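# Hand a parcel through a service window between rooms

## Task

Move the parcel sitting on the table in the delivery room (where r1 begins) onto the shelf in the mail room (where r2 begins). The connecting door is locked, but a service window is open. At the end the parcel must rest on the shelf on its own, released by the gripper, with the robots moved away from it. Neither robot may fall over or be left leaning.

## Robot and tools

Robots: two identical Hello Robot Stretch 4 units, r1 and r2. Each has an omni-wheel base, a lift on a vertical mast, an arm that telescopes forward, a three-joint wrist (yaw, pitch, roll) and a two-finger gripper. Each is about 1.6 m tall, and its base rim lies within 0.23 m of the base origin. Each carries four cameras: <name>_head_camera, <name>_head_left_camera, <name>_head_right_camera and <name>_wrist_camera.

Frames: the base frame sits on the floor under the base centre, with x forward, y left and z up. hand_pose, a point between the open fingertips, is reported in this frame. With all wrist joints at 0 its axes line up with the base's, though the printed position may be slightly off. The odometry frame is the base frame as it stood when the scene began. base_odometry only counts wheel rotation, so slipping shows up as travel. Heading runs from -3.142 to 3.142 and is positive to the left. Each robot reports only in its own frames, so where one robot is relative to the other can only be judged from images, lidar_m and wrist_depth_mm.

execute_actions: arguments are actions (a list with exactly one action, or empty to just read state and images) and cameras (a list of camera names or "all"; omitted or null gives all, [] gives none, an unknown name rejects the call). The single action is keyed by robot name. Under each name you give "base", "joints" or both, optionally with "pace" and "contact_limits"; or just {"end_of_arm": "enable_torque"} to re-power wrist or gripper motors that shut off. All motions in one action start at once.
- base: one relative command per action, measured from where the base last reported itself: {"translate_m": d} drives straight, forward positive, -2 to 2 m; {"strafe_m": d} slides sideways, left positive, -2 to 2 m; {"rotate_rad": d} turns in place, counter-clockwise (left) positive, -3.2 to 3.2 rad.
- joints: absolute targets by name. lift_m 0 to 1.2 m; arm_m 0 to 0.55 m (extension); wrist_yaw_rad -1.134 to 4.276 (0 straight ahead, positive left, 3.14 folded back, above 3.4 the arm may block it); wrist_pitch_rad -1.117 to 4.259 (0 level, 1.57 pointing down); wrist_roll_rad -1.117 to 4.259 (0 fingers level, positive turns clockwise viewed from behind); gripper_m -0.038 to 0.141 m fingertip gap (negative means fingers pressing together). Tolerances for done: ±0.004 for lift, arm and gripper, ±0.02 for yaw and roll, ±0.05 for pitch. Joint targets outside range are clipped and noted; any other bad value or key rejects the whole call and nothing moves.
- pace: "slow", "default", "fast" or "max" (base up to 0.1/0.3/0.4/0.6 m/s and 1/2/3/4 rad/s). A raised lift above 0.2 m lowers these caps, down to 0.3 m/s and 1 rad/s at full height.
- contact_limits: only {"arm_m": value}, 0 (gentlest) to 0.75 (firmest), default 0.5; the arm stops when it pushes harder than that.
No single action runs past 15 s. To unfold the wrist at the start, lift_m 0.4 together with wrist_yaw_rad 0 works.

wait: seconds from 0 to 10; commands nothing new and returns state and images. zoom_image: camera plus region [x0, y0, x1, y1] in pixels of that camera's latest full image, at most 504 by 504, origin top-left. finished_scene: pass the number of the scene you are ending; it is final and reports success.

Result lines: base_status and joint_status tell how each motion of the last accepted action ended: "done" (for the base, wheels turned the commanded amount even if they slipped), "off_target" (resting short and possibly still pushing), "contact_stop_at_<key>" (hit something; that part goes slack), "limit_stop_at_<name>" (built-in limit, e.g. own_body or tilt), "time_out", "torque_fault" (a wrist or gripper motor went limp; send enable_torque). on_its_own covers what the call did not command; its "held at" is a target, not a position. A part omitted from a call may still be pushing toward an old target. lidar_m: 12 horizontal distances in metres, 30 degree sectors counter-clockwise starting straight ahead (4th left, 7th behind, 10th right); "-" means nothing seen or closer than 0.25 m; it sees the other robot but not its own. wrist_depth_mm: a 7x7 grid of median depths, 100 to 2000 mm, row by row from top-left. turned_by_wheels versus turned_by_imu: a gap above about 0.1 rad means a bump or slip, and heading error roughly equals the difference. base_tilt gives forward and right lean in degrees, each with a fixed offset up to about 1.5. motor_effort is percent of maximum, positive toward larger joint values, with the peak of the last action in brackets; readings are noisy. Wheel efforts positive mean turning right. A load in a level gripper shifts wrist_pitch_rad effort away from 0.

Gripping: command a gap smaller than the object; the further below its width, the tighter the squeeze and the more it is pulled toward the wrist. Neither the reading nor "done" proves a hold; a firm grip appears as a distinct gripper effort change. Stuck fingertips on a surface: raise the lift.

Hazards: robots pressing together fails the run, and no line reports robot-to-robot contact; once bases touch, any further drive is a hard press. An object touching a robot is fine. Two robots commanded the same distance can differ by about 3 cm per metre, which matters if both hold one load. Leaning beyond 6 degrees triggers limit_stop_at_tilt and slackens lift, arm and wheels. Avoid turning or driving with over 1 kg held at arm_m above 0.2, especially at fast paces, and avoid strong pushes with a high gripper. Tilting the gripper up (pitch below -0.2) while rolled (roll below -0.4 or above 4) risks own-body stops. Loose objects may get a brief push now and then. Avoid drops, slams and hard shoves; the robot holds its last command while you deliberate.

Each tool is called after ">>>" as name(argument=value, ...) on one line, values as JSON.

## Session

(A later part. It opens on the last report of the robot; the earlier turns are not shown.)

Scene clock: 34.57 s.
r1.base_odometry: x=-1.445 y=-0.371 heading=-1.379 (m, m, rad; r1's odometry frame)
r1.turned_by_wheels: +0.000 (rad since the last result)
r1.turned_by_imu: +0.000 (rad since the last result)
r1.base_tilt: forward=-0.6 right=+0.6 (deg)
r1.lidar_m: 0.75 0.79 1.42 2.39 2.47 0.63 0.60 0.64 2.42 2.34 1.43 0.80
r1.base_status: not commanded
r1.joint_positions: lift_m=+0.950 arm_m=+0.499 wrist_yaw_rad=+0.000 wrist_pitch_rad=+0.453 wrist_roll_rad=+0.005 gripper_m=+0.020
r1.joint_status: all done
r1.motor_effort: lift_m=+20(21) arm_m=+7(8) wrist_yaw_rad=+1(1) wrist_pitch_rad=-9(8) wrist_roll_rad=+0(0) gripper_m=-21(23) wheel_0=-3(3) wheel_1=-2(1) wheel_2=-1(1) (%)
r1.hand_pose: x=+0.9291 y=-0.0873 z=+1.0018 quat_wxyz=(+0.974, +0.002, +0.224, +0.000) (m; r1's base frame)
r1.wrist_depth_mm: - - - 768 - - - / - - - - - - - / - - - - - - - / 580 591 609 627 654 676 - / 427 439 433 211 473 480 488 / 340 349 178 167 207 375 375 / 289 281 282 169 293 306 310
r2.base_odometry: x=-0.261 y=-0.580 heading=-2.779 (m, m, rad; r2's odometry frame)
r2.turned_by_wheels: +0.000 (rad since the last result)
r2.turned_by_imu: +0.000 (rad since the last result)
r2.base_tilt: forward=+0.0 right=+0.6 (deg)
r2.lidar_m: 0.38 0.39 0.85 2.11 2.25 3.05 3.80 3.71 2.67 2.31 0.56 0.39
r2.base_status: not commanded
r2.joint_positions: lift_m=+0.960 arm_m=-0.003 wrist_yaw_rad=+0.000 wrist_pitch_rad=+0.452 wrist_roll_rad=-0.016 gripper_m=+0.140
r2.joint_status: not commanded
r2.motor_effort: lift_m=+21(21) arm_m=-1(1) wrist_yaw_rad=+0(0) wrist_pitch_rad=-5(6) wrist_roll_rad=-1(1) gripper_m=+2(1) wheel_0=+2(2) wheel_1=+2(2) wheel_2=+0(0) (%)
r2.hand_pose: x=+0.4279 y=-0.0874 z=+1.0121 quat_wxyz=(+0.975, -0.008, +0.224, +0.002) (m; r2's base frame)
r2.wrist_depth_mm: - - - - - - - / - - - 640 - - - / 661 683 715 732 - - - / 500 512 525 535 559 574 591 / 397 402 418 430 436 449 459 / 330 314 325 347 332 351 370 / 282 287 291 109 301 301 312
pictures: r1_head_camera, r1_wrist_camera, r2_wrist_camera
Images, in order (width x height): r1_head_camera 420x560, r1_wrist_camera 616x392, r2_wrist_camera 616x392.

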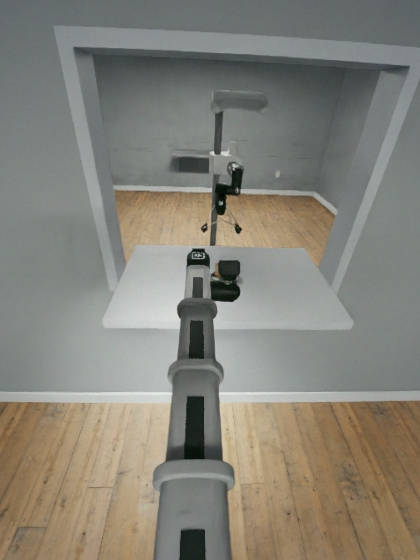

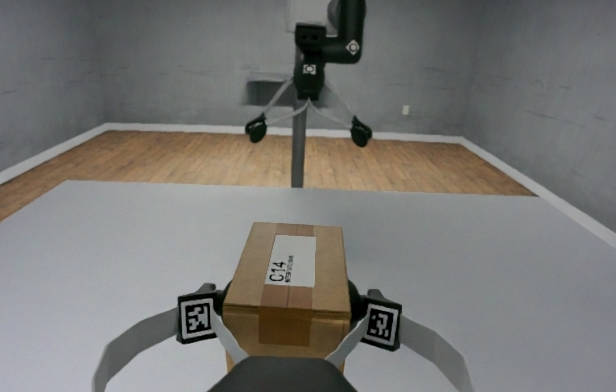

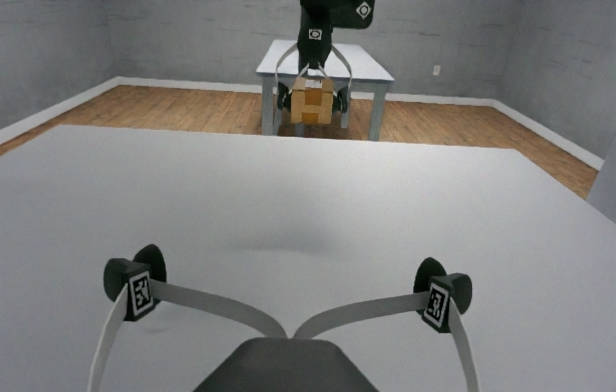

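>>> execute_actions(actions=[{"r1":{"joints":{"lift_m":0.87}},"r2":{"joints":{"lift_m":0.89,"arm_m":0.1}}}], cameras=[])

>>> execute_actions(actions=[{"r1":{"joints":{"gripper_m":0.1},"pace":"fast"}}], cameras=[])

>>> execute_actions(actions=[{"r1":{"joints":{"arm_m":0.1},"pace":"fast"},"r2":{"joints":{"arm_m":0.2}}}], cameras=["r1_wrist_camera","r2_wrist_camera"])

Scene clock: 36.13 s.
r1.base_odometry: x=-1.445 y=-0.371 heading=-1.379 (m, m, rad; r1's odometry frame)
r1.turned_by_wheels: +0.000 (rad since the last result)
r1.turned_by_imu: +0.000 (rad since the last result)
r1.base_tilt: forward=-0.5 right=+0.7 (deg)
r1.lidar_m: 0.77 0.80 1.42 2.39 2.51 0.63 0.59 0.62 2.43 2.34 1.42 0.80
r1.base_status: not commanded
r1.joint_positions: lift_m=+0.870 arm_m=+0.499 wrist_yaw_rad=+0.000 wrist_pitch_rad=+0.453 wrist_roll_rad=+0.005 gripper_m=+0.020
r1.joint_status: all done
r1.motor_effort: lift_m=+16(19) arm_m=+6(7) wrist_yaw_rad=+1(0) wrist_pitch_rad=-9(7) wrist_roll_rad=+0(0) gripper_m=-17(20) wheel_0=-3(3) wheel_1=-1(1) wheel_2=-1(1) (%)
r1.hand_pose: x=+0.9291 y=-0.0874 z=+0.9222 quat_wxyz=(+0.974, +0.002, +0.225, +0.000) (m; r1's base frame)
r1.wrist_depth_mm: - - - 661 - - - / - - - 1042 - - - / 615 - 585 609 - - - / 394 407 418 430 445 455 473 / 294 300 294 211 322 329 332 / 231 237 178 167 207 255 257 / 196 190 192 170 199 207 215
r2.base_odometry: x=-0.261 y=-0.580 heading=-2.779 (m, m, rad; r2's odometry frame)
r2.turned_by_wheels: +0.000 (rad since the last result)
r2.turned_by_imu: +0.000 (rad since the last result)
r2.base_tilt: forward=+0.1 right=+0.5 (deg)
r2.lidar_m: 0.39 0.39 0.85 2.09 2.22 3.08 3.78 3.72 2.67 2.36 0.56 0.40
r2.base_status: not commanded
r2.joint_positions: lift_m=+0.890 arm_m=+0.099 wrist_yaw_rad=+0.000 wrist_pitch_rad=+0.452 wrist_roll_rad=-0.016 gripper_m=+0.140
r2.joint_status: all done
r2.motor_effort: lift_m=+17(19) arm_m=+4(4) wrist_yaw_rad=+1(0) wrist_pitch_rad=-5(6) wrist_roll_rad=+0(1) gripper_m=-2(1) wheel_0=+2(1) wheel_1=+2(2) wheel_2=+0(0) (%)
r2.hand_pose: x=+0.5296 y=-0.0874 z=+0.9424 quat_wxyz=(+0.975, -0.008, +0.224, +0.002) (m; r2's base frame)
r2.wrist_depth_mm: - - - 661 - - - / - - - 1921 - - - / 477 500 517 473 569 597 - / 362 370 384 392 404 421 433 / 290 293 300 307 317 327 330 / 242 229 232 253 243 255 270 / 206 209 212 109 223 218 229
pictures: none
No camera images: the call's "cameras" was empty. Leave "cameras" out to get every camera's image.

Scene clock: 37.77 s.
r1.base_odometry: x=-1.445 y=-0.371 heading=-1.379 (m, m, rad; r1's odometry frame)
r1.turned_by_wheels: +0.000 (rad since the last result)
r1.turned_by_imu: +0.000 (rad since the last result)
r1.base_tilt: forward=-0.5 right=+0.6 (deg)
r1.lidar_m: 0.77 0.80 1.41 2.40 2.48 0.63 0.59 0.62 2.43 2.33 1.41 0.80
r1.base_status: not commanded
r1.joint_positions: lift_m=+0.870 arm_m=+0.499 wrist_yaw_rad=+0.000 wrist_pitch_rad=+0.452 wrist_roll_rad=+0.005 gripper_m=+0.100
r1.joint_status: all done
r1.motor_effort: lift_m=+16(16) arm_m=+7(7) wrist_yaw_rad=+1(1) wrist_pitch_rad=-6(8) wrist_roll_rad=+0(0) gripper_m=-3(16) wheel_0=-3(3) wheel_1=-2(2) wheel_2=-1(1) (%)
r1.hand_pose: x=+0.9292 y=-0.0874 z=+0.9223 quat_wxyz=(+0.975, +0.002, +0.224, +0.000) (m; r1's base frame)
r1.wrist_depth_mm: - - - 654 - - - / - - - - - - - / - - 591 615 - - - / 397 407 421 430 445 459 473 / 294 301 306 224 324 330 334 / 232 229 190 181 214 256 257 / 196 194 201 174 207 212 217
r2.base_odometry: x=-0.261 y=-0.580 heading=-2.779 (m, m, rad; r2's odometry frame)
r2.turned_by_wheels: +0.000 (rad since the last result)
r2.turned_by_imu: +0.000 (rad since the last result)
r2.base_tilt: forward=+0.0 right=+0.5 (deg)
r2.lidar_m: 0.37 0.38 0.89 2.13 2.24 3.04 3.77 3.71 2.67 2.31 0.56 0.40
r2.base_status: not commanded
r2.joint_positions: lift_m=+0.890 arm_m=+0.099 wrist_yaw_rad=+0.000 wrist_pitch_rad=+0.452 wrist_roll_rad=-0.016 gripper_m=+0.140
r2.joint_status: not commanded
r2.motor_effort: lift_m=+17(17) arm_m=+5(5) wrist_yaw_rad=+1(1) wrist_pitch_rad=-5(5) wrist_roll_rad=-1(0) gripper_m=+0(1) wheel_0=+2(1) wheel_1=+2(2) wheel_2=+0(0) (%)
r2.hand_pose: x=+0.5296 y=-0.0874 z=+0.9424 quat_wxyz=(+0.975, -0.008, +0.224, +0.002) (m; r2's base frame)
r2.wrist_depth_mm: - - - 640 - - - / - - - 1921 - - - / 480 496 521 462 525 585 - / 359 373 382 394 404 418 430 / 289 293 301 309 317 322 332 / 239 229 234 252 242 255 271 / 207 210 213 109 222 220 229
pictures: none
No camera images: the call's "cameras" was empty. Leave "cameras" out to get every camera's image.

Scene clock: 39.67 s.
r1.base_odometry: x=-1.445 y=-0.371 heading=-1.379 (m, m, rad; r1's odometry frame)
r1.turned_by_wheels: +0.000 (rad since the last result)
r1.turned_by_imu: +0.000 (rad since the last result)
r1.base_tilt: forward=-0.5 right=+0.7 (deg)
r1.lidar_m: 0.77 0.79 1.40 2.37 2.47 0.61 0.61 0.62 2.42 2.35 1.42 0.78
r1.base_status: not commanded
r1.joint_positions: lift_m=+0.870 arm_m=+0.101 wrist_yaw_rad=+0.000 wrist_pitch_rad=+0.452 wrist_roll_rad=+0.005 gripper_m=+0.100
r1.joint_status: all done
r1.motor_effort: lift_m=+16(16) arm_m=-7(8) wrist_yaw_rad=+3(0) wrist_pitch_rad=-5(7) wrist_roll_rad=+0(0) gripper_m=+0(3) wheel_0=-3(3) wheel_1=-1(2) wheel_2=-1(1) (%)
r1.hand_pose: x=+0.5316 y=-0.0875 z=+0.9224 quat_wxyz=(+0.975, +0.003, +0.224, -0.001) (m; r1's base frame)
r1.wrist_depth_mm: 591 - - 1025 - - 661 / 621 - - - - - 661 / 640 634 661 621 723 750 683 / 466 473 473 477 484 500 496 / 750 750 759 768 768 778 788 / 820 798 798 831 214 831 854 / 866 878 866 517 891 904 917
r2.base_odometry: x=-0.261 y=-0.580 heading=-2.779 (m, m, rad; r2's odometry frame)
r2.turned_by_wheels: +0.000 (rad since the last result)
r2.turned_by_imu: +0.000 (rad since the last result)
r2.base_tilt: forward=+0.0 right=+0.6 (deg)
r2.lidar_m: 0.37 0.39 0.88 2.12 2.25 3.05 3.77 3.71 2.67 2.32 0.55 0.40
r2.base_status: not commanded
r2.joint_positions: lift_m=+0.890 arm_m=+0.199 wrist_yaw_rad=+0.000 wrist_pitch_rad=+0.452 wrist_roll_rad=-0.016 gripper_m=+0.140
r2.joint_status: all done
r2.motor_effort: lift_m=+17(17) arm_m=+5(5) wrist_yaw_rad=-1(1) wrist_pitch_rad=-5(5) wrist_roll_rad=-1(1) gripper_m=-1(1) wheel_0=+1(2) wheel_1=+2(2) wheel_2=+0(0) (%)
r2.hand_pose: x=+0.6296 y=-0.0874 z=+0.9424 quat_wxyz=(+0.975, -0.008, +0.224, +0.002) (m; r2's base frame)
r2.wrist_depth_mm: - - - - - - - / - - - 1983 - - - / 477 500 521 492 - - - / 359 370 382 368 407 418 433 / 287 293 301 307 315 324 330 / 241 228 234 253 240 253 270 / 206 208 211 109 221 219 228
pictures: r1_wrist_camera, r2_wrist_camera
Images, in order (width x height): r1_wrist_camera 616x392, r2_wrist_camera 616x392.

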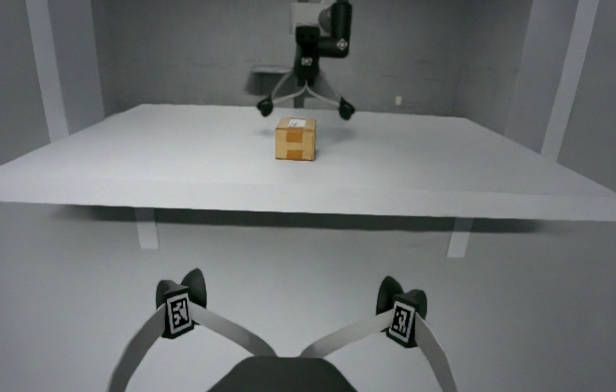

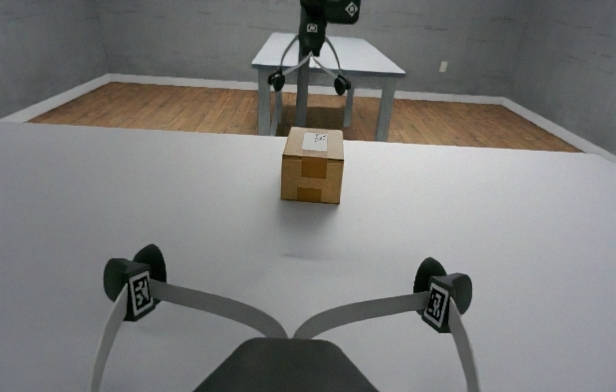

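>>> execute_actions(actions=[{"r2":{"base":{"strafe_m":-0.018},"joints":{"arm_m":0.39,"lift_m":0.873},"pace":"fast"}}], cameras=["r1_wrist_camera","r2_wrist_camera"])

Scene clock: 41.40 s.
r1.base_odometry: x=-1.445 y=-0.371 heading=-1.379 (m, m, rad; r1's odometry frame)
r1.turned_by_wheels: +0.000 (rad since the last result)
r1.turned_by_imu: +0.000 (rad since the last result)
r1.base_tilt: forward=-0.5 right=+0.7 (deg)
r1.lidar_m: 0.76 0.79 1.41 2.39 2.49 0.62 0.59 0.62 2.42 2.35 1.39 0.79
r1.base_status: not commanded
r1.joint_positions: lift_m=+0.870 arm_m=+0.101 wrist_yaw_rad=+0.000 wrist_pitch_rad=+0.452 wrist_roll_rad=+0.005 gripper_m=+0.100
r1.joint_status: not commanded
r1.motor_effort: lift_m=+16(16) arm_m=-7(7) wrist_yaw_rad=+2(2) wrist_pitch_rad=-5(5) wrist_roll_rad=-1(0) gripper_m=+0(7) wheel_0=-3(3) wheel_1=-1(1) wheel_2=-1(1) (%)
r1.hand_pose: x=+0.5316 y=-0.0875 z=+0.9224 quat_wxyz=(+0.975, +0.003, +0.224, -0.001) (m; r1's base frame)
r1.wrist_depth_mm: 591 - - 831 - - 661 / 621 - - - - - 654 / 640 634 640 609 723 741 683 / 462 473 473 480 484 504 496 / 759 759 759 759 768 778 788 / 820 798 798 820 214 831 854 / 866 866 878 512 891 904 917
r2.base_odometry: x=-0.268 y=-0.563 heading=-2.780 (m, m, rad; r2's odometry frame)
r2.turned_by_wheels: +0.000 (rad since the last result)
r2.turned_by_imu: +0.000 (rad since the last result)
r2.base_tilt: forward=+0.0 right=+0.5 (deg)
r2.lidar_m: 0.36 0.38 0.86 2.16 2.26 3.08 3.76 3.67 2.67 2.32 0.55 0.40
r2.base_status: done
r2.joint_positions: lift_m=+0.873 arm_m=+0.389 wrist_yaw_rad=+0.000 wrist_pitch_rad=+0.452 wrist_roll_rad=-0.016 gripper_m=+0.140
r2.joint_status: all done
r2.motor_effort: lift_m=+17(16) arm_m=+4(6) wrist_yaw_rad=+0(2) wrist_pitch_rad=-5(6) wrist_roll_rad=-1(1) gripper_m=+0(1) wheel_0=+0(10) wheel_1=+0(9) wheel_2=+0(1) (%)
r2.hand_pose: x=+0.8197 y=-0.0874 z=+0.9255 quat_wxyz=(+0.975, -0.008, +0.224, +0.002) (m; r2's base frame)
r2.wrist_depth_mm: - - - 750 - - - / - - - 1708 - - - / - - - - - - - / 327 334 345 253 366 - - / 263 265 258 198 286 294 300 / 217 205 186 182 217 230 245 / 187 189 192 109 200 198 205
pictures: r1_wrist_camera, r2_wrist_camera
Images, in order (width x height): r1_wrist_camera 616x392, r2_wrist_camera 616x392.

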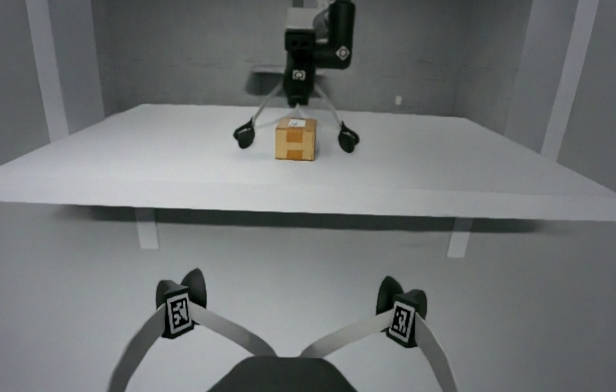

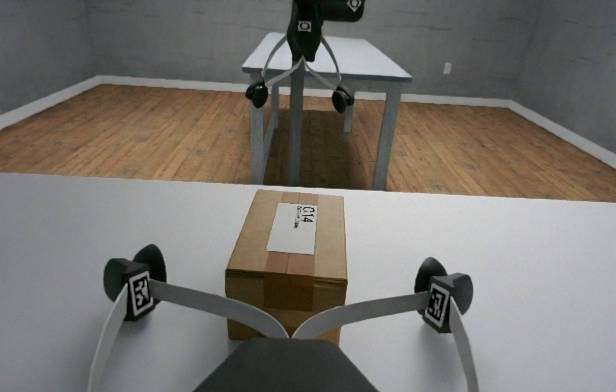

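>>> execute_actions(actions=[{"r2":{"joints":{"gripper_m":0.02},"pace":"fast"}}], cameras=[])

>>> execute_actions(actions=[{"r2":{"joints":{"lift_m":0.91},"pace":"fast"}}], cameras=[])

>>> execute_actions(actions=[{"r2":{"base":{"translate_m":-0.5},"joints":{"arm_m":0.0},"pace":"max"}}], cameras=[])

>>> execute_actions(actions=[{"r2":{"base":{"rotate_rad":3.13},"joints":{"lift_m":0.3},"pace":"fast"}}], cameras=["r2_head_camera","r2_wrist_camera"])

Scene clock: 43.87 s.
r1.base_odometry: x=-1.445 y=-0.371 heading=-1.379 (m, m, rad; r1's odometry frame)
r1.turned_by_wheels: +0.000 (rad since the last result)
r1.turned_by_imu: +0.000 (rad since the last result)
r1.base_tilt: forward=-0.5 right=+0.8 (deg)
r1.lidar_m: 0.77 0.79 1.43 2.39 2.48 0.61 0.59 0.60 2.42 2.32 1.42 0.81
r1.base_status: not commanded
r1.joint_positions: lift_m=+0.870 arm_m=+0.101 wrist_yaw_rad=+0.000 wrist_pitch_rad=+0.452 wrist_roll_rad=+0.005 gripper_m=+0.100
r1.joint_status: not commanded
r1.motor_effort: lift_m=+16(16) arm_m=-7(7) wrist_yaw_rad=+2(2) wrist_pitch_rad=-6(6) wrist_roll_rad=+1(0) gripper_m=-4(4) wheel_0=-3(3) wheel_1=-1(1) wheel_2=-1(1) (%)
r1.hand_pose: x=+0.5316 y=-0.0875 z=+0.9224 quat_wxyz=(+0.975, +0.003, +0.224, -0.001) (m; r1's base frame)
r1.wrist_depth_mm: 591 - - 831 - - 661 / 627 - - - - - 654 / 640 627 647 603 715 741 683 / 466 477 473 477 484 500 496 / 750 759 759 768 778 778 788 / 820 809 798 831 214 831 842 / 866 866 878 512 904 904 917
r2.base_odometry: x=-0.268 y=-0.563 heading=-2.780 (m, m, rad; r2's odometry frame)
r2.turned_by_wheels: +0.000 (rad since the last result)
r2.turned_by_imu: +0.000 (rad since the last result)
r2.base_tilt: forward=-0.1 right=+0.4 (deg)
r2.lidar_m: 0.38 0.38 0.86 2.14 2.27 3.07 3.74 3.68 2.69 2.34 0.55 0.40
r2.base_status: not commanded
r2.joint_positions: lift_m=+0.873 arm_m=+0.389 wrist_yaw_rad=+0.000 wrist_pitch_rad=+0.453 wrist_roll_rad=-0.016 gripper_m=+0.020
r2.joint_status: all done
r2.motor_effort: lift_m=+17(17) arm_m=+4(5) wrist_yaw_rad=+1(1) wrist_pitch_rad=-8(8) wrist_roll_rad=+0(0) gripper_m=-19(22) wheel_0=+0(0) wheel_1=-1(0) wheel_2=-1(0) (%)
r2.hand_pose: x=+0.8195 y=-0.0874 z=+0.9252 quat_wxyz=(+0.974, -0.008, +0.224, +0.002) (m; r2's base frame)
r2.wrist_depth_mm: - - - 741 - - - / - - - 1708 - - - / - - - - - - - / 324 332 342 353 366 375 - / 258 265 259 191 283 291 296 / 216 208 179 173 190 239 242 / 187 183 190 109 199 191 204
pictures: none
No camera images: the call's "cameras" was empty. Leave "cameras" out to get every camera's image.

Scene clock: 44.70 s.
r1.base_odometry: x=-1.445 y=-0.371 heading=-1.379 (m, m, rad; r1's odometry frame)
r1.turned_by_wheels: +0.000 (rad since the last result)
r1.turned_by_imu: +0.000 (rad since the last result)
r1.base_tilt: forward=-0.4 right=+0.7 (deg)
r1.lidar_m: 0.76 0.79 1.41 2.40 2.48 0.63 0.58 0.62 2.40 2.33 1.40 0.78
r1.base_status: not commanded
r1.joint_positions: lift_m=+0.870 arm_m=+0.101 wrist_yaw_rad=+0.000 wrist_pitch_rad=+0.452 wrist_roll_rad=+0.005 gripper_m=+0.100
r1.joint_status: not commanded
r1.motor_effort: lift_m=+16(16) arm_m=-6(7) wrist_yaw_rad=+2(3) wrist_pitch_rad=-6(5) wrist_roll_rad=+0(0) gripper_m=-3(5) wheel_0=-3(3) wheel_1=-2(1) wheel_2=-1(1) (%)
r1.hand_pose: x=+0.5316 y=-0.0875 z=+0.9224 quat_wxyz=(+0.975, +0.003, +0.224, -0.001) (m; r1's base frame)
r1.wrist_depth_mm: 591 - - 741 - - 654 / 627 - - - - - 661 / 640 627 654 609 723 741 683 / 466 477 473 477 484 504 496 / 750 759 768 759 768 778 778 / 809 798 798 820 213 842 854 / 866 866 878 512 891 891 917
r2.base_odometry: x=-0.268 y=-0.563 heading=-2.780 (m, m, rad; r2's odometry frame)
r2.turned_by_wheels: +0.000 (rad since the last result)
r2.turned_by_imu: +0.000 (rad since the last result)
r2.base_tilt: forward=-0.1 right=+0.6 (deg)
r2.lidar_m: 0.37 0.39 0.87 2.15 2.26 3.09 3.77 3.67 2.65 2.32 0.55 0.41
r2.base_status: not commanded
r2.joint_positions: lift_m=+0.910 arm_m=+0.389 wrist_yaw_rad=+0.000 wrist_pitch_rad=+0.453 wrist_roll_rad=-0.016 gripper_m=+0.020
r2.joint_status: all done
r2.motor_effort: lift_m=+22(24) arm_m=+4(5) wrist_yaw_rad=+2(1) wrist_pitch_rad=-9(9) wrist_roll_rad=-1(1) gripper_m=-20(18) wheel_0=+0(0) wheel_1=+0(0) wheel_2=-1(0) (%)
r2.hand_pose: x=+0.8195 y=-0.0874 z=+0.9618 quat_wxyz=(+0.974, -0.008, +0.225, +0.002) (m; r2's base frame)
r2.wrist_depth_mm: - - - 750 - - - / - - - 1661 - - - / - - - - - - - / - - - - - - - / 314 324 314 191 345 351 364 / 264 255 179 173 190 290 296 / 226 222 232 109 240 232 250
pictures: none
No camera images: the call's "cameras" was empty. Leave "cameras" out to get every camera's image.

Scene clock: 47.47 s.
r1.base_odometry: x=-1.445 y=-0.371 heading=-1.379 (m, m, rad; r1's odometry frame)
r1.turned_by_wheels: +0.000 (rad since the last result)
r1.turned_by_imu: +0.000 (rad since the last result)
r1.base_tilt: forward=-0.5 right=+0.7 (deg)
r1.lidar_m: 0.76 0.80 1.42 2.38 2.46 0.62 0.59 0.63 2.41 2.32 1.42 0.80
r1.base_status: not commanded
r1.joint_positions: lift_m=+0.870 arm_m=+0.101 wrist_yaw_rad=+0.000 wrist_pitch_rad=+0.452 wrist_roll_rad=+0.005 gripper_m=+0.100
r1.joint_status: not commanded
r1.motor_effort: lift_m=+16(16) arm_m=-7(7) wrist_yaw_rad=+2(3) wrist_pitch_rad=-6(6) wrist_roll_rad=+0(1) gripper_m=-4(0) wheel_0=-3(3) wheel_1=-1(1) wheel_2=-1(1) (%)
r1.hand_pose: x=+0.5316 y=-0.0875 z=+0.9224 quat_wxyz=(+0.975, +0.003, +0.224, -0.001) (m; r1's base frame)
r1.wrist_depth_mm: 591 - - - - - 661 / 621 - - - - - 668 / 640 634 654 683 715 741 691 / 466 477 477 480 484 500 496 / 759 750 759 759 768 778 788 / 809 798 798 820 213 842 854 / 866 866 878 512 891 891 917
r2.base_odometry: x=+0.200 y=-0.387 heading=-2.780 (m, m, rad; r2's odometry frame)
r2.turned_by_wheels: +0.000 (rad since the last result)
r2.turned_by_imu: +0.002 (rad since the last result)
r2.base_tilt: forward=+0.0 right=+0.5 (deg)
r2.lidar_m: 0.85 0.90 1.59 2.14 2.25 3.09 3.22 3.27 2.66 2.53 1.59 0.91
r2.base_status: done
r2.joint_positions: lift_m=+0.910 arm_m=+0.001 wrist_yaw_rad=+0.000 wrist_pitch_rad=+0.453 wrist_roll_rad=-0.016 gripper_m=+0.020
r2.joint_status: all done
r2.motor_effort: lift_m=+21(22) arm_m=-4(2) wrist_yaw_rad=+3(2) wrist_pitch_rad=-9(9) wrist_roll_rad=-1(1) gripper_m=-17(20) wheel_0=-2(6) wheel_1=-1(7) wheel_2=-1(9) (%)
r2.hand_pose: x=+0.4310 y=-0.0875 z=+0.9617 quat_wxyz=(+0.974, -0.008, +0.225, +0.002) (m; r2's base frame)
r2.wrist_depth_mm: 778 - - - - 891 798 / 831 854 891 946 1008 866 842 / 904 917 676 691 723 707 904 / 976 991 960 960 991 991 976 / 1042 1060 1042 191 1098 1078 1098 / 1182 1138 178 172 190 1182 1182 / 1182 1160 1229 109 1255 1255 1255
pictures: none
No camera images: the call's "cameras" was empty. Leave "cameras" out to get every camera's image.

Scene clock: 50.43 s.
r1.base_odometry: x=-1.445 y=-0.371 heading=-1.379 (m, m, rad; r1's odometry frame)
r1.turned_by_wheels: +0.000 (rad since the last result)
r1.turned_by_imu: +0.000 (rad since the last result)
r1.base_tilt: forward=-0.5 right=+0.7 (deg)
r1.lidar_m: 0.76 0.79 1.40 2.39 2.48 0.63 0.60 0.62 2.41 2.34 1.43 0.80
r1.base_status: not commanded
r1.joint_positions: lift_m=+0.870 arm_m=+0.101 wrist_yaw_rad=+0.000 wrist_pitch_rad=+0.452 wrist_roll_rad=+0.005 gripper_m=+0.100
r1.joint_status: not commanded
r1.motor_effort: lift_m=+16(16) arm_m=-7(7) wrist_yaw_rad=+2(2) wrist_pitch_rad=-5(7) wrist_roll_rad=+1(0) gripper_m=-2(0) wheel_0=-3(3) wheel_1=-1(1) wheel_2=-1(1) (%)
r1.hand_pose: x=+0.5316 y=-0.0875 z=+0.9224 quat_wxyz=(+0.975, +0.003, +0.224, -0.001) (m; r1's base frame)
r1.wrist_depth_mm: 591 - - - - - 661 / 621 - - - - - 661 / 634 634 654 683 715 750 683 / 466 477 477 480 484 500 496 / 750 759 759 759 778 778 788 / 809 809 798 820 214 842 842 / 866 854 866 517 891 904 917
r2.base_odometry: x=+0.200 y=-0.387 heading=+0.350 (m, m, rad; r2's odometry frame)
r2.turned_by_wheels: +3.130 (rad since the last result)
r2.turned_by_imu: +3.107 (rad since the last result)
r2.base_tilt: forward=-0.1 right=+0.4 (deg)
r2.lidar_m: 2.71 3.30 2.66 2.56 1.60 0.93 0.88 0.92 1.58 2.12 2.24 3.04
r2.base_status: done
r2.joint_positions: lift_m=+0.300 arm_m=+0.001 wrist_yaw_rad=+0.000 wrist_pitch_rad=+0.453 wrist_roll_rad=-0.016 gripper_m=+0.020
r2.joint_status: all done
r2.motor_effort: lift_m=+18(20) arm_m=-4(5) wrist_yaw_rad=+1(0) wrist_pitch_rad=-9(9) wrist_roll_rad=-2(0) gripper_m=-19(19) wheel_0=-4(8) wheel_1=-1(6) wheel_2=-2(7) (%)
r2.hand_pose: x=+0.4311 y=-0.0874 z=+0.3520 quat_wxyz=(+0.974, -0.008, +0.225, +0.002) (m; r2's base frame)
r2.wrist_depth_mm: - - - - - - - / 1863 - - - - - - / 1308 1281 1366 1397 1499 1537 1576 / 946 976 991 1042 1060 1098 1118 / 759 788 741 190 842 854 891 / 634 615 179 172 190 699 715 / 549 539 559 109 580 559 603
pictures: r2_head_camera, r2_wrist_camera
Images, in order (width x height): r2_head_camera 420x560, r2_wrist_camera 616x392.

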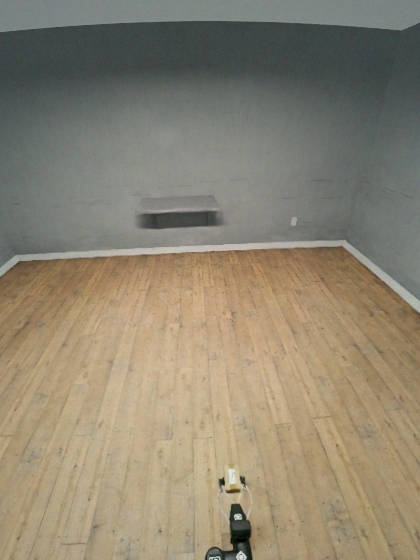

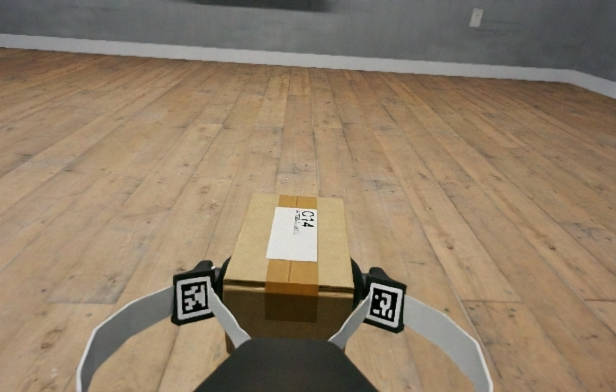

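>>> execute_actions(actions=[{"r2":{"base":{"rotate_rad":0.11},"pace":"fast"}}], cameras=[])

>>> execute_actions(actions=[{"r2":{"base":{"translate_m":2.0},"joints":{"lift_m":0.8},"pace":"max"}}], cameras=["r2_head_camera","r2_wrist_camera"])

Scene clock: 51.33 s.
r1.base_odometry: x=-1.445 y=-0.371 heading=-1.379 (m, m, rad; r1's odometry frame)
r1.turned_by_wheels: +0.000 (rad since the last result)
r1.turned_by_imu: +0.000 (rad since the last result)
r1.base_tilt: forward=-0.5 right=+0.8 (deg)
r1.lidar_m: 0.76 0.78 1.43 2.38 2.49 0.62 0.59 0.63 2.44 2.33 1.42 0.79
r1.base_status: not commanded
r1.joint_positions: lift_m=+0.870 arm_m=+0.101 wrist_yaw_rad=+0.000 wrist_pitch_rad=+0.452 wrist_roll_rad=+0.005 gripper_m=+0.100
r1.joint_status: not commanded
r1.motor_effort: lift_m=+16(16) arm_m=-7(7) wrist_yaw_rad=+3(2) wrist_pitch_rad=-6(6) wrist_roll_rad=-1(1) gripper_m=-4(2) wheel_0=-3(3) wheel_1=-1(1) wheel_2=-1(1) (%)
r1.hand_pose: x=+0.5316 y=-0.0875 z=+0.9224 quat_wxyz=(+0.975, +0.003, +0.224, -0.001) (m; r1's base frame)
r1.wrist_depth_mm: 591 - - - - - 661 / 621 - - - - - 661 / 634 627 654 683 715 741 676 / 462 477 473 477 484 500 496 / 759 759 759 768 768 778 778 / 809 788 798 820 213 842 854 / 866 878 866 517 891 917 917
r2.base_odometry: x=+0.200 y=-0.387 heading=+0.459 (m, m, rad; r2's odometry frame)
r2.turned_by_wheels: +0.110 (rad since the last result)
r2.turned_by_imu: +0.109 (rad since the last result)
r2.base_tilt: forward=+0.0 right=+0.4 (deg)
r2.lidar_m: 2.72 3.37 2.61 2.57 1.45 0.91 0.89 0.92 1.77 2.13 2.32 3.24
r2.base_status: done
r2.joint_positions: lift_m=+0.300 arm_m=+0.001 wrist_yaw_rad=+0.000 wrist_pitch_rad=+0.453 wrist_roll_rad=-0.016 gripper_m=+0.020
r2.joint_status: not commanded
r2.motor_effort: lift_m=+18(18) arm_m=-4(4) wrist_yaw_rad=+0(2) wrist_pitch_rad=-8(8) wrist_roll_rad=-1(0) gripper_m=-19(22) wheel_0=-1(7) wheel_1=-2(7) wheel_2=-1(6) (%)
r2.hand_pose: x=+0.4311 y=-0.0874 z=+0.3520 quat_wxyz=(+0.974, -0.008, +0.225, +0.002) (m; r2's base frame)
r2.wrist_depth_mm: - - - - - - - / 1921 - - - - - - / 1255 1255 1366 1430 1499 1537 1618 / 946 976 991 1060 1078 1118 1138 / 759 768 741 191 820 854 891 / 634 615 180 173 189 707 723 / 549 539 559 109 574 554 597
pictures: none
No camera images: the call's "cameras" was empty. Leave "cameras" out to get every camera's image.

Scene clock: 56.40 s.
r1.base_odometry: x=-1.445 y=-0.371 heading=-1.379 (m, m, rad; r1's odometry frame)
r1.turned_by_wheels: +0.000 (rad since the last result)
r1.turned_by_imu: +0.000 (rad since the last result)
r1.base_tilt: forward=-0.6 right=+0.8 (deg)
r1.lidar_m: 0.75 0.80 1.40 2.38 2.49 0.61 0.58 0.60 2.44 2.33 1.43 0.80
r1.base_status: not commanded
r1.joint_positions: lift_m=+0.870 arm_m=+0.101 wrist_yaw_rad=+0.000 wrist_pitch_rad=+0.452 wrist_roll_rad=+0.005 gripper_m=+0.100
r1.joint_status: not commanded
r1.motor_effort: lift_m=+16(16) arm_m=-7(7) wrist_yaw_rad=+2(3) wrist_pitch_rad=-6(6) wrist_roll_rad=+0(1) gripper_m=-5(2) wheel_0=-3(3) wheel_1=-1(1) wheel_2=-1(1) (%)
r1.hand_pose: x=+0.5316 y=-0.0875 z=+0.9224 quat_wxyz=(+0.975, +0.003, +0.224, -0.001) (m; r1's base frame)
r1.wrist_depth_mm: 591 - - - - - 661 / 621 - - - - - 661 / 640 621 654 683 723 741 683 / 466 473 473 477 484 500 492 / 750 750 759 768 768 788 788 / 809 798 798 809 214 842 842 / 866 866 878 517 904 904 917
r2.base_odometry: x=+1.992 y=+0.500 heading=+0.459 (m, m, rad; r2's odometry frame)
r2.turned_by_wheels: +0.000 (rad since the last result)
r2.turned_by_imu: -0.010 (rad since the last result)
r2.base_tilt: forward=+0.1 right=+0.6 (deg)
r2.lidar_m: 0.70 0.79 1.84 2.37 2.57 3.17 3.17 3.06 2.35 2.33 1.53 0.74
r2.base_status: done
r2.joint_positions: lift_m=+0.800 arm_m=+0.001 wrist_yaw_rad=+0.000 wrist_pitch_rad=+0.453 wrist_roll_rad=-0.016 gripper_m=+0.020
r2.joint_status: all done
r2.motor_effort: lift_m=+20(25) arm_m=-4(4) wrist_yaw_rad=+0(2) wrist_pitch_rad=-9(11) wrist_roll_rad=+0(0) gripper_m=-20(20) wheel_0=+0(9) wheel_1=+0(10) wheel_2=+2(15) (%)
r2.hand_pose: x=+0.4310 y=-0.0874 z=+0.8519 quat_wxyz=(+0.974, -0.008, +0.225, +0.002) (m; r2's base frame)
r2.wrist_depth_mm: 891 866 866 854 831 820 798 / 946 931 904 904 878 842 878 / 603 627 654 676 707 732 917 / 1118 1078 544 525 539 530 569 / 1205 1205 1160 191 1098 1078 1078 / 1281 1205 179 172 190 1205 1138 / 1098 1078 1138 109 1160 1098 1205
pictures: r2_head_camera, r2_wrist_camera
Images, in order (width x height): r2_head_camera 420x560, r2_wrist_camera 616x392.

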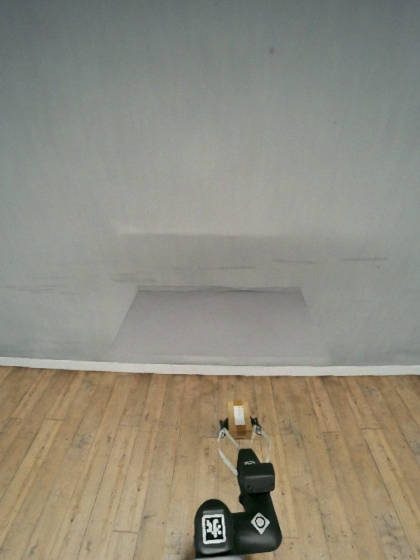

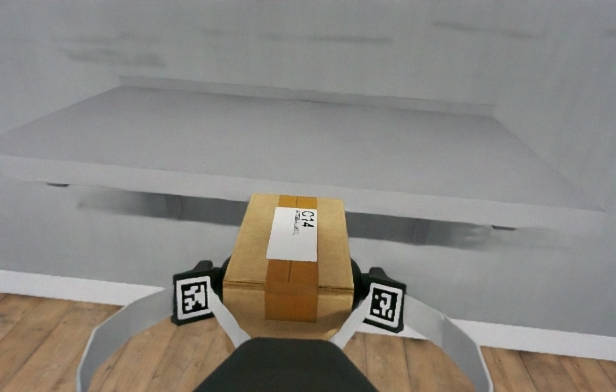

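>>> execute_actions(actions=[{"r2":{"joints":{"lift_m":0.77,"arm_m":0.48},"pace":"fast"}}], cameras=[])

Scene clock: 58.63 s.
r1.base_odometry: x=-1.445 y=-0.371 heading=-1.379 (m, m, rad; r1's odometry frame)
r1.turned_by_wheels: +0.000 (rad since the last result)
r1.turned_by_imu: +0.000 (rad since the last result)
r1.base_tilt: forward=-0.6 right=+0.7 (deg)
r1.lidar_m: 0.75 0.79 1.43 2.39 2.50 0.63 0.59 0.62 2.44 2.33 1.41 0.79
r1.base_status: not commanded
r1.joint_positions: lift_m=+0.870 arm_m=+0.101 wrist_yaw_rad=+0.000 wrist_pitch_rad=+0.452 wrist_roll_rad=+0.005 gripper_m=+0.100
r1.joint_status: not commanded
r1.motor_effort: lift_m=+16(16) arm_m=-7(7) wrist_yaw_rad=+2(2) wrist_pitch_rad=-6(6) wrist_roll_rad=+1(0) gripper_m=+1(2) wheel_0=-3(3) wheel_1=-2(1) wheel_2=-1(1) (%)
r1.hand_pose: x=+0.5316 y=-0.0875 z=+0.9224 quat_wxyz=(+0.975, +0.003, +0.224, -0.001) (m; r1's base frame)
r1.wrist_depth_mm: 591 - - - - - 661 / 627 - - - - - 661 / 640 627 647 683 723 750 683 / 466 477 473 480 488 504 492 / 750 759 768 768 778 778 778 / 809 788 798 831 214 842 842 / 866 866 866 508 891 904 917
r2.base_odometry: x=+1.992 y=+0.500 heading=+0.459 (m, m, rad; r2's odometry frame)
r2.turned_by_wheels: +0.000 (rad since the last result)
r2.turned_by_imu: +0.000 (rad since the last result)
r2.base_tilt: forward=+0.0 right=+0.6 (deg)
r2.lidar_m: 0.71 0.77 1.88 2.38 2.59 3.21 3.15 3.11 2.38 2.33 1.53 0.72
r2.base_status: not commanded
r2.joint_positions: lift_m=+0.770 arm_m=+0.479 wrist_yaw_rad=+0.000 wrist_pitch_rad=+0.453 wrist_roll_rad=-0.016 gripper_m=+0.020
r2.joint_status: all done
r2.motor_effort: lift_m=+18(20) arm_m=+4(10) wrist_yaw_rad=+0(1) wrist_pitch_rad=-9(9) wrist_roll_rad=-1(0) gripper_m=-19(23) wheel_0=+0(1) wheel_1=+0(0) wheel_2=+2(2) (%)
r2.hand_pose: x=+0.9095 y=-0.0873 z=+0.8221 quat_wxyz=(+0.974, -0.008, +0.225, +0.002) (m; r2's base frame)
r2.wrist_depth_mm: 439 430 418 413 404 399 389 / 469 459 452 439 433 427 421 / 488 484 484 469 466 462 445 / 392 402 410 421 439 452 459 / 310 319 309 191 343 349 362 / 260 250 179 172 190 286 291 / 224 221 229 109 240 229 245
pictures: none
No camera images: the call's "cameras" was empty. Leave "cameras" out to get every camera's image.

>>> execute_actions(actions=[{"r2":{"joints":{"lift_m":0.737}}}], cameras=[])

>>> execute_actions(actions=[{"r2":{"joints":{"gripper_m":0.1},"pace":"fast"}}], cameras=[])

>>> execute_actions(actions=[{"r2":{"base":{"translate_m":-0.3},"joints":{"arm_m":0.0},"pace":"max"}}], cameras=["r2_wrist_camera"])

Scene clock: 59.73 s.
r1.base_odometry: x=-1.445 y=-0.371 heading=-1.379 (m, m, rad; r1's odometry frame)
r1.turned_by_wheels: +0.000 (rad since the last result)
r1.turned_by_imu: +0.000 (rad since the last result)
r1.base_tilt: forward=-0.5 right=+0.8 (deg)
r1.lidar_m: 0.75 0.81 1.41 2.39 2.50 0.62 0.59 0.63 2.42 2.33 1.43 0.80
r1.base_status: not commanded
r1.joint_positions: lift_m=+0.870 arm_m=+0.101 wrist_yaw_rad=+0.000 wrist_pitch_rad=+0.452 wrist_roll_rad=+0.005 gripper_m=+0.100
r1.joint_status: not commanded
r1.motor_effort: lift_m=+16(16) arm_m=-7(7) wrist_yaw_rad=+2(3) wrist_pitch_rad=-5(6) wrist_roll_rad=-1(0) gripper_m=-1(3) wheel_0=-3(3) wheel_1=-1(2) wheel_2=-1(1) (%)
r1.hand_pose: x=+0.5316 y=-0.0875 z=+0.9224 quat_wxyz=(+0.975, +0.003, +0.224, -0.001) (m; r1's base frame)
r1.wrist_depth_mm: 591 - - - - - 654 / 627 - - - - - 661 / 640 634 647 683 723 741 683 / 462 477 477 477 488 500 496 / 750 750 759 768 768 778 788 / 820 798 788 820 213 842 854 / 866 866 866 512 891 904 904
r2.base_odometry: x=+1.992 y=+0.500 heading=+0.459 (m, m, rad; r2's odometry frame)
r2.turned_by_wheels: +0.000 (rad since the last result)
r2.turned_by_imu: +0.000 (rad since the last result)
r2.base_tilt: forward=+0.1 right=+0.6 (deg)
r2.lidar_m: 0.71 0.78 1.88 2.38 2.58 3.17 3.15 3.08 2.37 2.33 1.53 0.72
r2.base_status: not commanded
r2.joint_positions: lift_m=+0.737 arm_m=+0.479 wrist_yaw_rad=+0.000 wrist_pitch_rad=+0.453 wrist_roll_rad=-0.016 gripper_m=+0.020
r2.joint_status: all done
r2.motor_effort: lift_m=+17(18) arm_m=+5(4) wrist_yaw_rad=+0(2) wrist_pitch_rad=-9(8) wrist_roll_rad=-1(0) gripper_m=-22(19) wheel_0=+0(0) wheel_1=+0(0) wheel_2=+2(2) (%)
r2.hand_pose: x=+0.9095 y=-0.0873 z=+0.7891 quat_wxyz=(+0.974, -0.008, +0.225, +0.002) (m; r2's base frame)
r2.wrist_depth_mm: 436 430 421 413 407 399 392 / 469 462 452 442 430 427 415 / 439 452 462 455 455 452 442 / 329 334 343 355 366 377 389 / 262 267 259 191 289 294 301 / 219 211 179 172 189 240 244 / 188 185 192 109 200 193 206
pictures: none
No camera images: the call's "cameras" was empty. Leave "cameras" out to get every camera's image.

Scene clock: 61.37 s.
r1.base_odometry: x=-1.445 y=-0.371 heading=-1.379 (m, m, rad; r1's odometry frame)
r1.turned_by_wheels: +0.000 (rad since the last result)
r1.turned_by_imu: +0.000 (rad since the last result)
r1.base_tilt: forward=-0.7 right=+1.0 (deg)
r1.lidar_m: 0.74 0.80 1.42 2.39 2.48 0.63 0.58 0.61 2.43 2.32 1.43 0.79
r1.base_status: not commanded
r1.joint_positions: lift_m=+0.870 arm_m=+0.101 wrist_yaw_rad=+0.000 wrist_pitch_rad=+0.452 wrist_roll_rad=+0.005 gripper_m=+0.100
r1.joint_status: not commanded
r1.motor_effort: lift_m=+16(16) arm_m=-7(7) wrist_yaw_rad=+2(2) wrist_pitch_rad=-7(6) wrist_roll_rad=+0(0) gripper_m=-6(4) wheel_0=-3(3) wheel_1=-1(1) wheel_2=-1(1) (%)
r1.hand_pose: x=+0.5316 y=-0.0875 z=+0.9224 quat_wxyz=(+0.975, +0.003, +0.224, -0.001) (m; r1's base frame)
r1.wrist_depth_mm: 591 - - - - - 661 / 621 - - - - - 654 / 647 634 654 683 723 750 683 / 466 473 477 480 484 500 496 / 750 759 759 759 768 778 788 / 809 798 798 831 214 842 854 / 866 854 866 512 891 904 931
r2.base_odometry: x=+1.992 y=+0.500 heading=+0.459 (m, m, rad; r2's odometry frame)
r2.turned_by_wheels: +0.000 (rad since the last result)
r2.turned_by_imu: +0.000 (rad since the last result)
r2.base_tilt: forward=+0.0 right=+0.5 (deg)
r2.lidar_m: 0.70 0.78 1.87 2.37 2.58 3.17 3.13 3.03 2.38 2.31 1.53 0.71
r2.base_status: not commanded
r2.joint_positions: lift_m=+0.737 arm_m=+0.479 wrist_yaw_rad=+0.000 wrist_pitch_rad=+0.451 wrist_roll_rad=-0.016 gripper_m=+0.100
r2.joint_status: all done
r2.motor_effort: lift_m=+18(17) arm_m=+5(4) wrist_yaw_rad=-1(0) wrist_pitch_rad=-4(9) wrist_roll_rad=+0(1) gripper_m=+0(22) wheel_0=+1(0) wheel_1=+0(1) wheel_2=+2(2) (%)
r2.hand_pose: x=+0.9098 y=-0.0874 z=+0.7896 quat_wxyz=(+0.975, -0.008, +0.224, +0.002) (m; r2's base frame)
r2.wrist_depth_mm: 439 427 421 410 407 397 389 / 466 459 449 445 433 424 418 / 442 459 462 462 452 452 445 / 327 340 345 362 375 384 397 / 265 270 254 201 289 297 303 / 220 211 189 183 199 241 247 / 189 187 195 109 201 200 208
pictures: none
No camera images: the call's "cameras" was empty. Leave "cameras" out to get every camera's image.

Scene clock: 63.47 s.
r1.base_odometry: x=-1.445 y=-0.371 heading=-1.379 (m, m, rad; r1's odometry frame)
r1.turned_by_wheels: +0.000 (rad since the last result)
r1.turned_by_imu: +0.000 (rad since the last result)
r1.base_tilt: forward=-0.4 right=+0.8 (deg)
r1.lidar_m: 0.75 0.79 1.41 2.39 2.48 0.62 0.60 0.63 2.41 2.33 1.43 0.78
r1.base_status: not commanded
r1.joint_positions: lift_m=+0.870 arm_m=+0.101 wrist_yaw_rad=+0.000 wrist_pitch_rad=+0.452 wrist_roll_rad=+0.005 gripper_m=+0.100
r1.joint_status: not commanded
r1.motor_effort: lift_m=+16(16) arm_m=-7(7) wrist_yaw_rad=+3(2) wrist_pitch_rad=-6(6) wrist_roll_rad=+1(0) gripper_m=-2(5) wheel_0=-3(3) wheel_1=-1(1) wheel_2=-1(1) (%)
r1.hand_pose: x=+0.5316 y=-0.0875 z=+0.9224 quat_wxyz=(+0.975, +0.003, +0.224, -0.001) (m; r1's base frame)
r1.wrist_depth_mm: 597 - - - - - 654 / 621 - - - - - 661 / 640 627 654 683 715 741 683 / 462 477 473 477 484 500 496 / 750 750 768 768 768 778 778 / 820 798 788 820 213 842 842 / 866 866 866 512 891 891 917
r2.base_odometry: x=+1.724 y=+0.368 heading=+0.459 (m, m, rad; r2's odometry frame)
r2.turned_by_wheels: +0.000 (rad since the last result)
r2.turned_by_imu: +0.001 (rad since the last result)
r2.base_tilt: forward=+0.0 right=+0.6 (deg)
r2.lidar_m: 0.99 1.09 2.32 2.42 2.58 2.89 2.84 3.00 2.33 2.31 1.94 1.03
r2.base_status: done
r2.joint_positions: lift_m=+0.737 arm_m=+0.001 wrist_yaw_rad=+0.000 wrist_pitch_rad=+0.452 wrist_roll_rad=-0.016 gripper_m=+0.100
r2.joint_status: all done
r2.motor_effort: lift_m=+18(18) arm_m=-4(5) wrist_yaw_rad=+0(1) wrist_pitch_rad=-6(6) wrist_roll_rad=+0(1) gripper_m=-1(2) wheel_0=-1(9) wheel_1=-1(8) wheel_2=+0(14) (%)
r2.hand_pose: x=+0.4311 y=-0.0875 z=+0.7893 quat_wxyz=(+0.975, -0.008, +0.224, +0.002) (m; r2's base frame)
r2.wrist_depth_mm: 1160 1138 1160 1160 1098 1060 1078 / 1255 878 842 820 854 1098 1138 / 1366 1336 1308 1281 1281 1229 1205 / 1499 1397 1430 1397 1336 1308 1308 / 1499 1430 1499 1464 1464 1430 1397 / 1182 1138 1138 1255 200 1308 1336 / 1025 1008 1060 109 1118 1060 1138
pictures: r2_wrist_camera
Images, in order (width x height): r2_wrist_camera 616x392.

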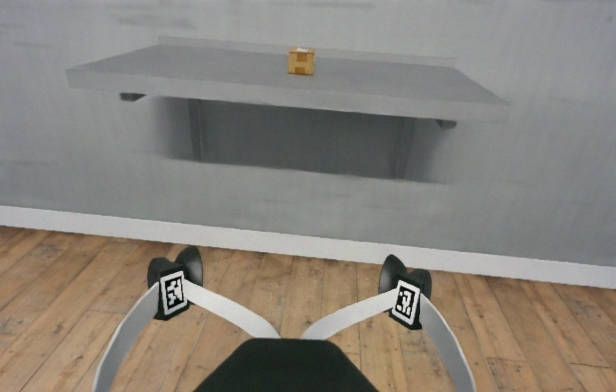

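>>> finished_scene(scene=1)

The scene is finished: the task was done.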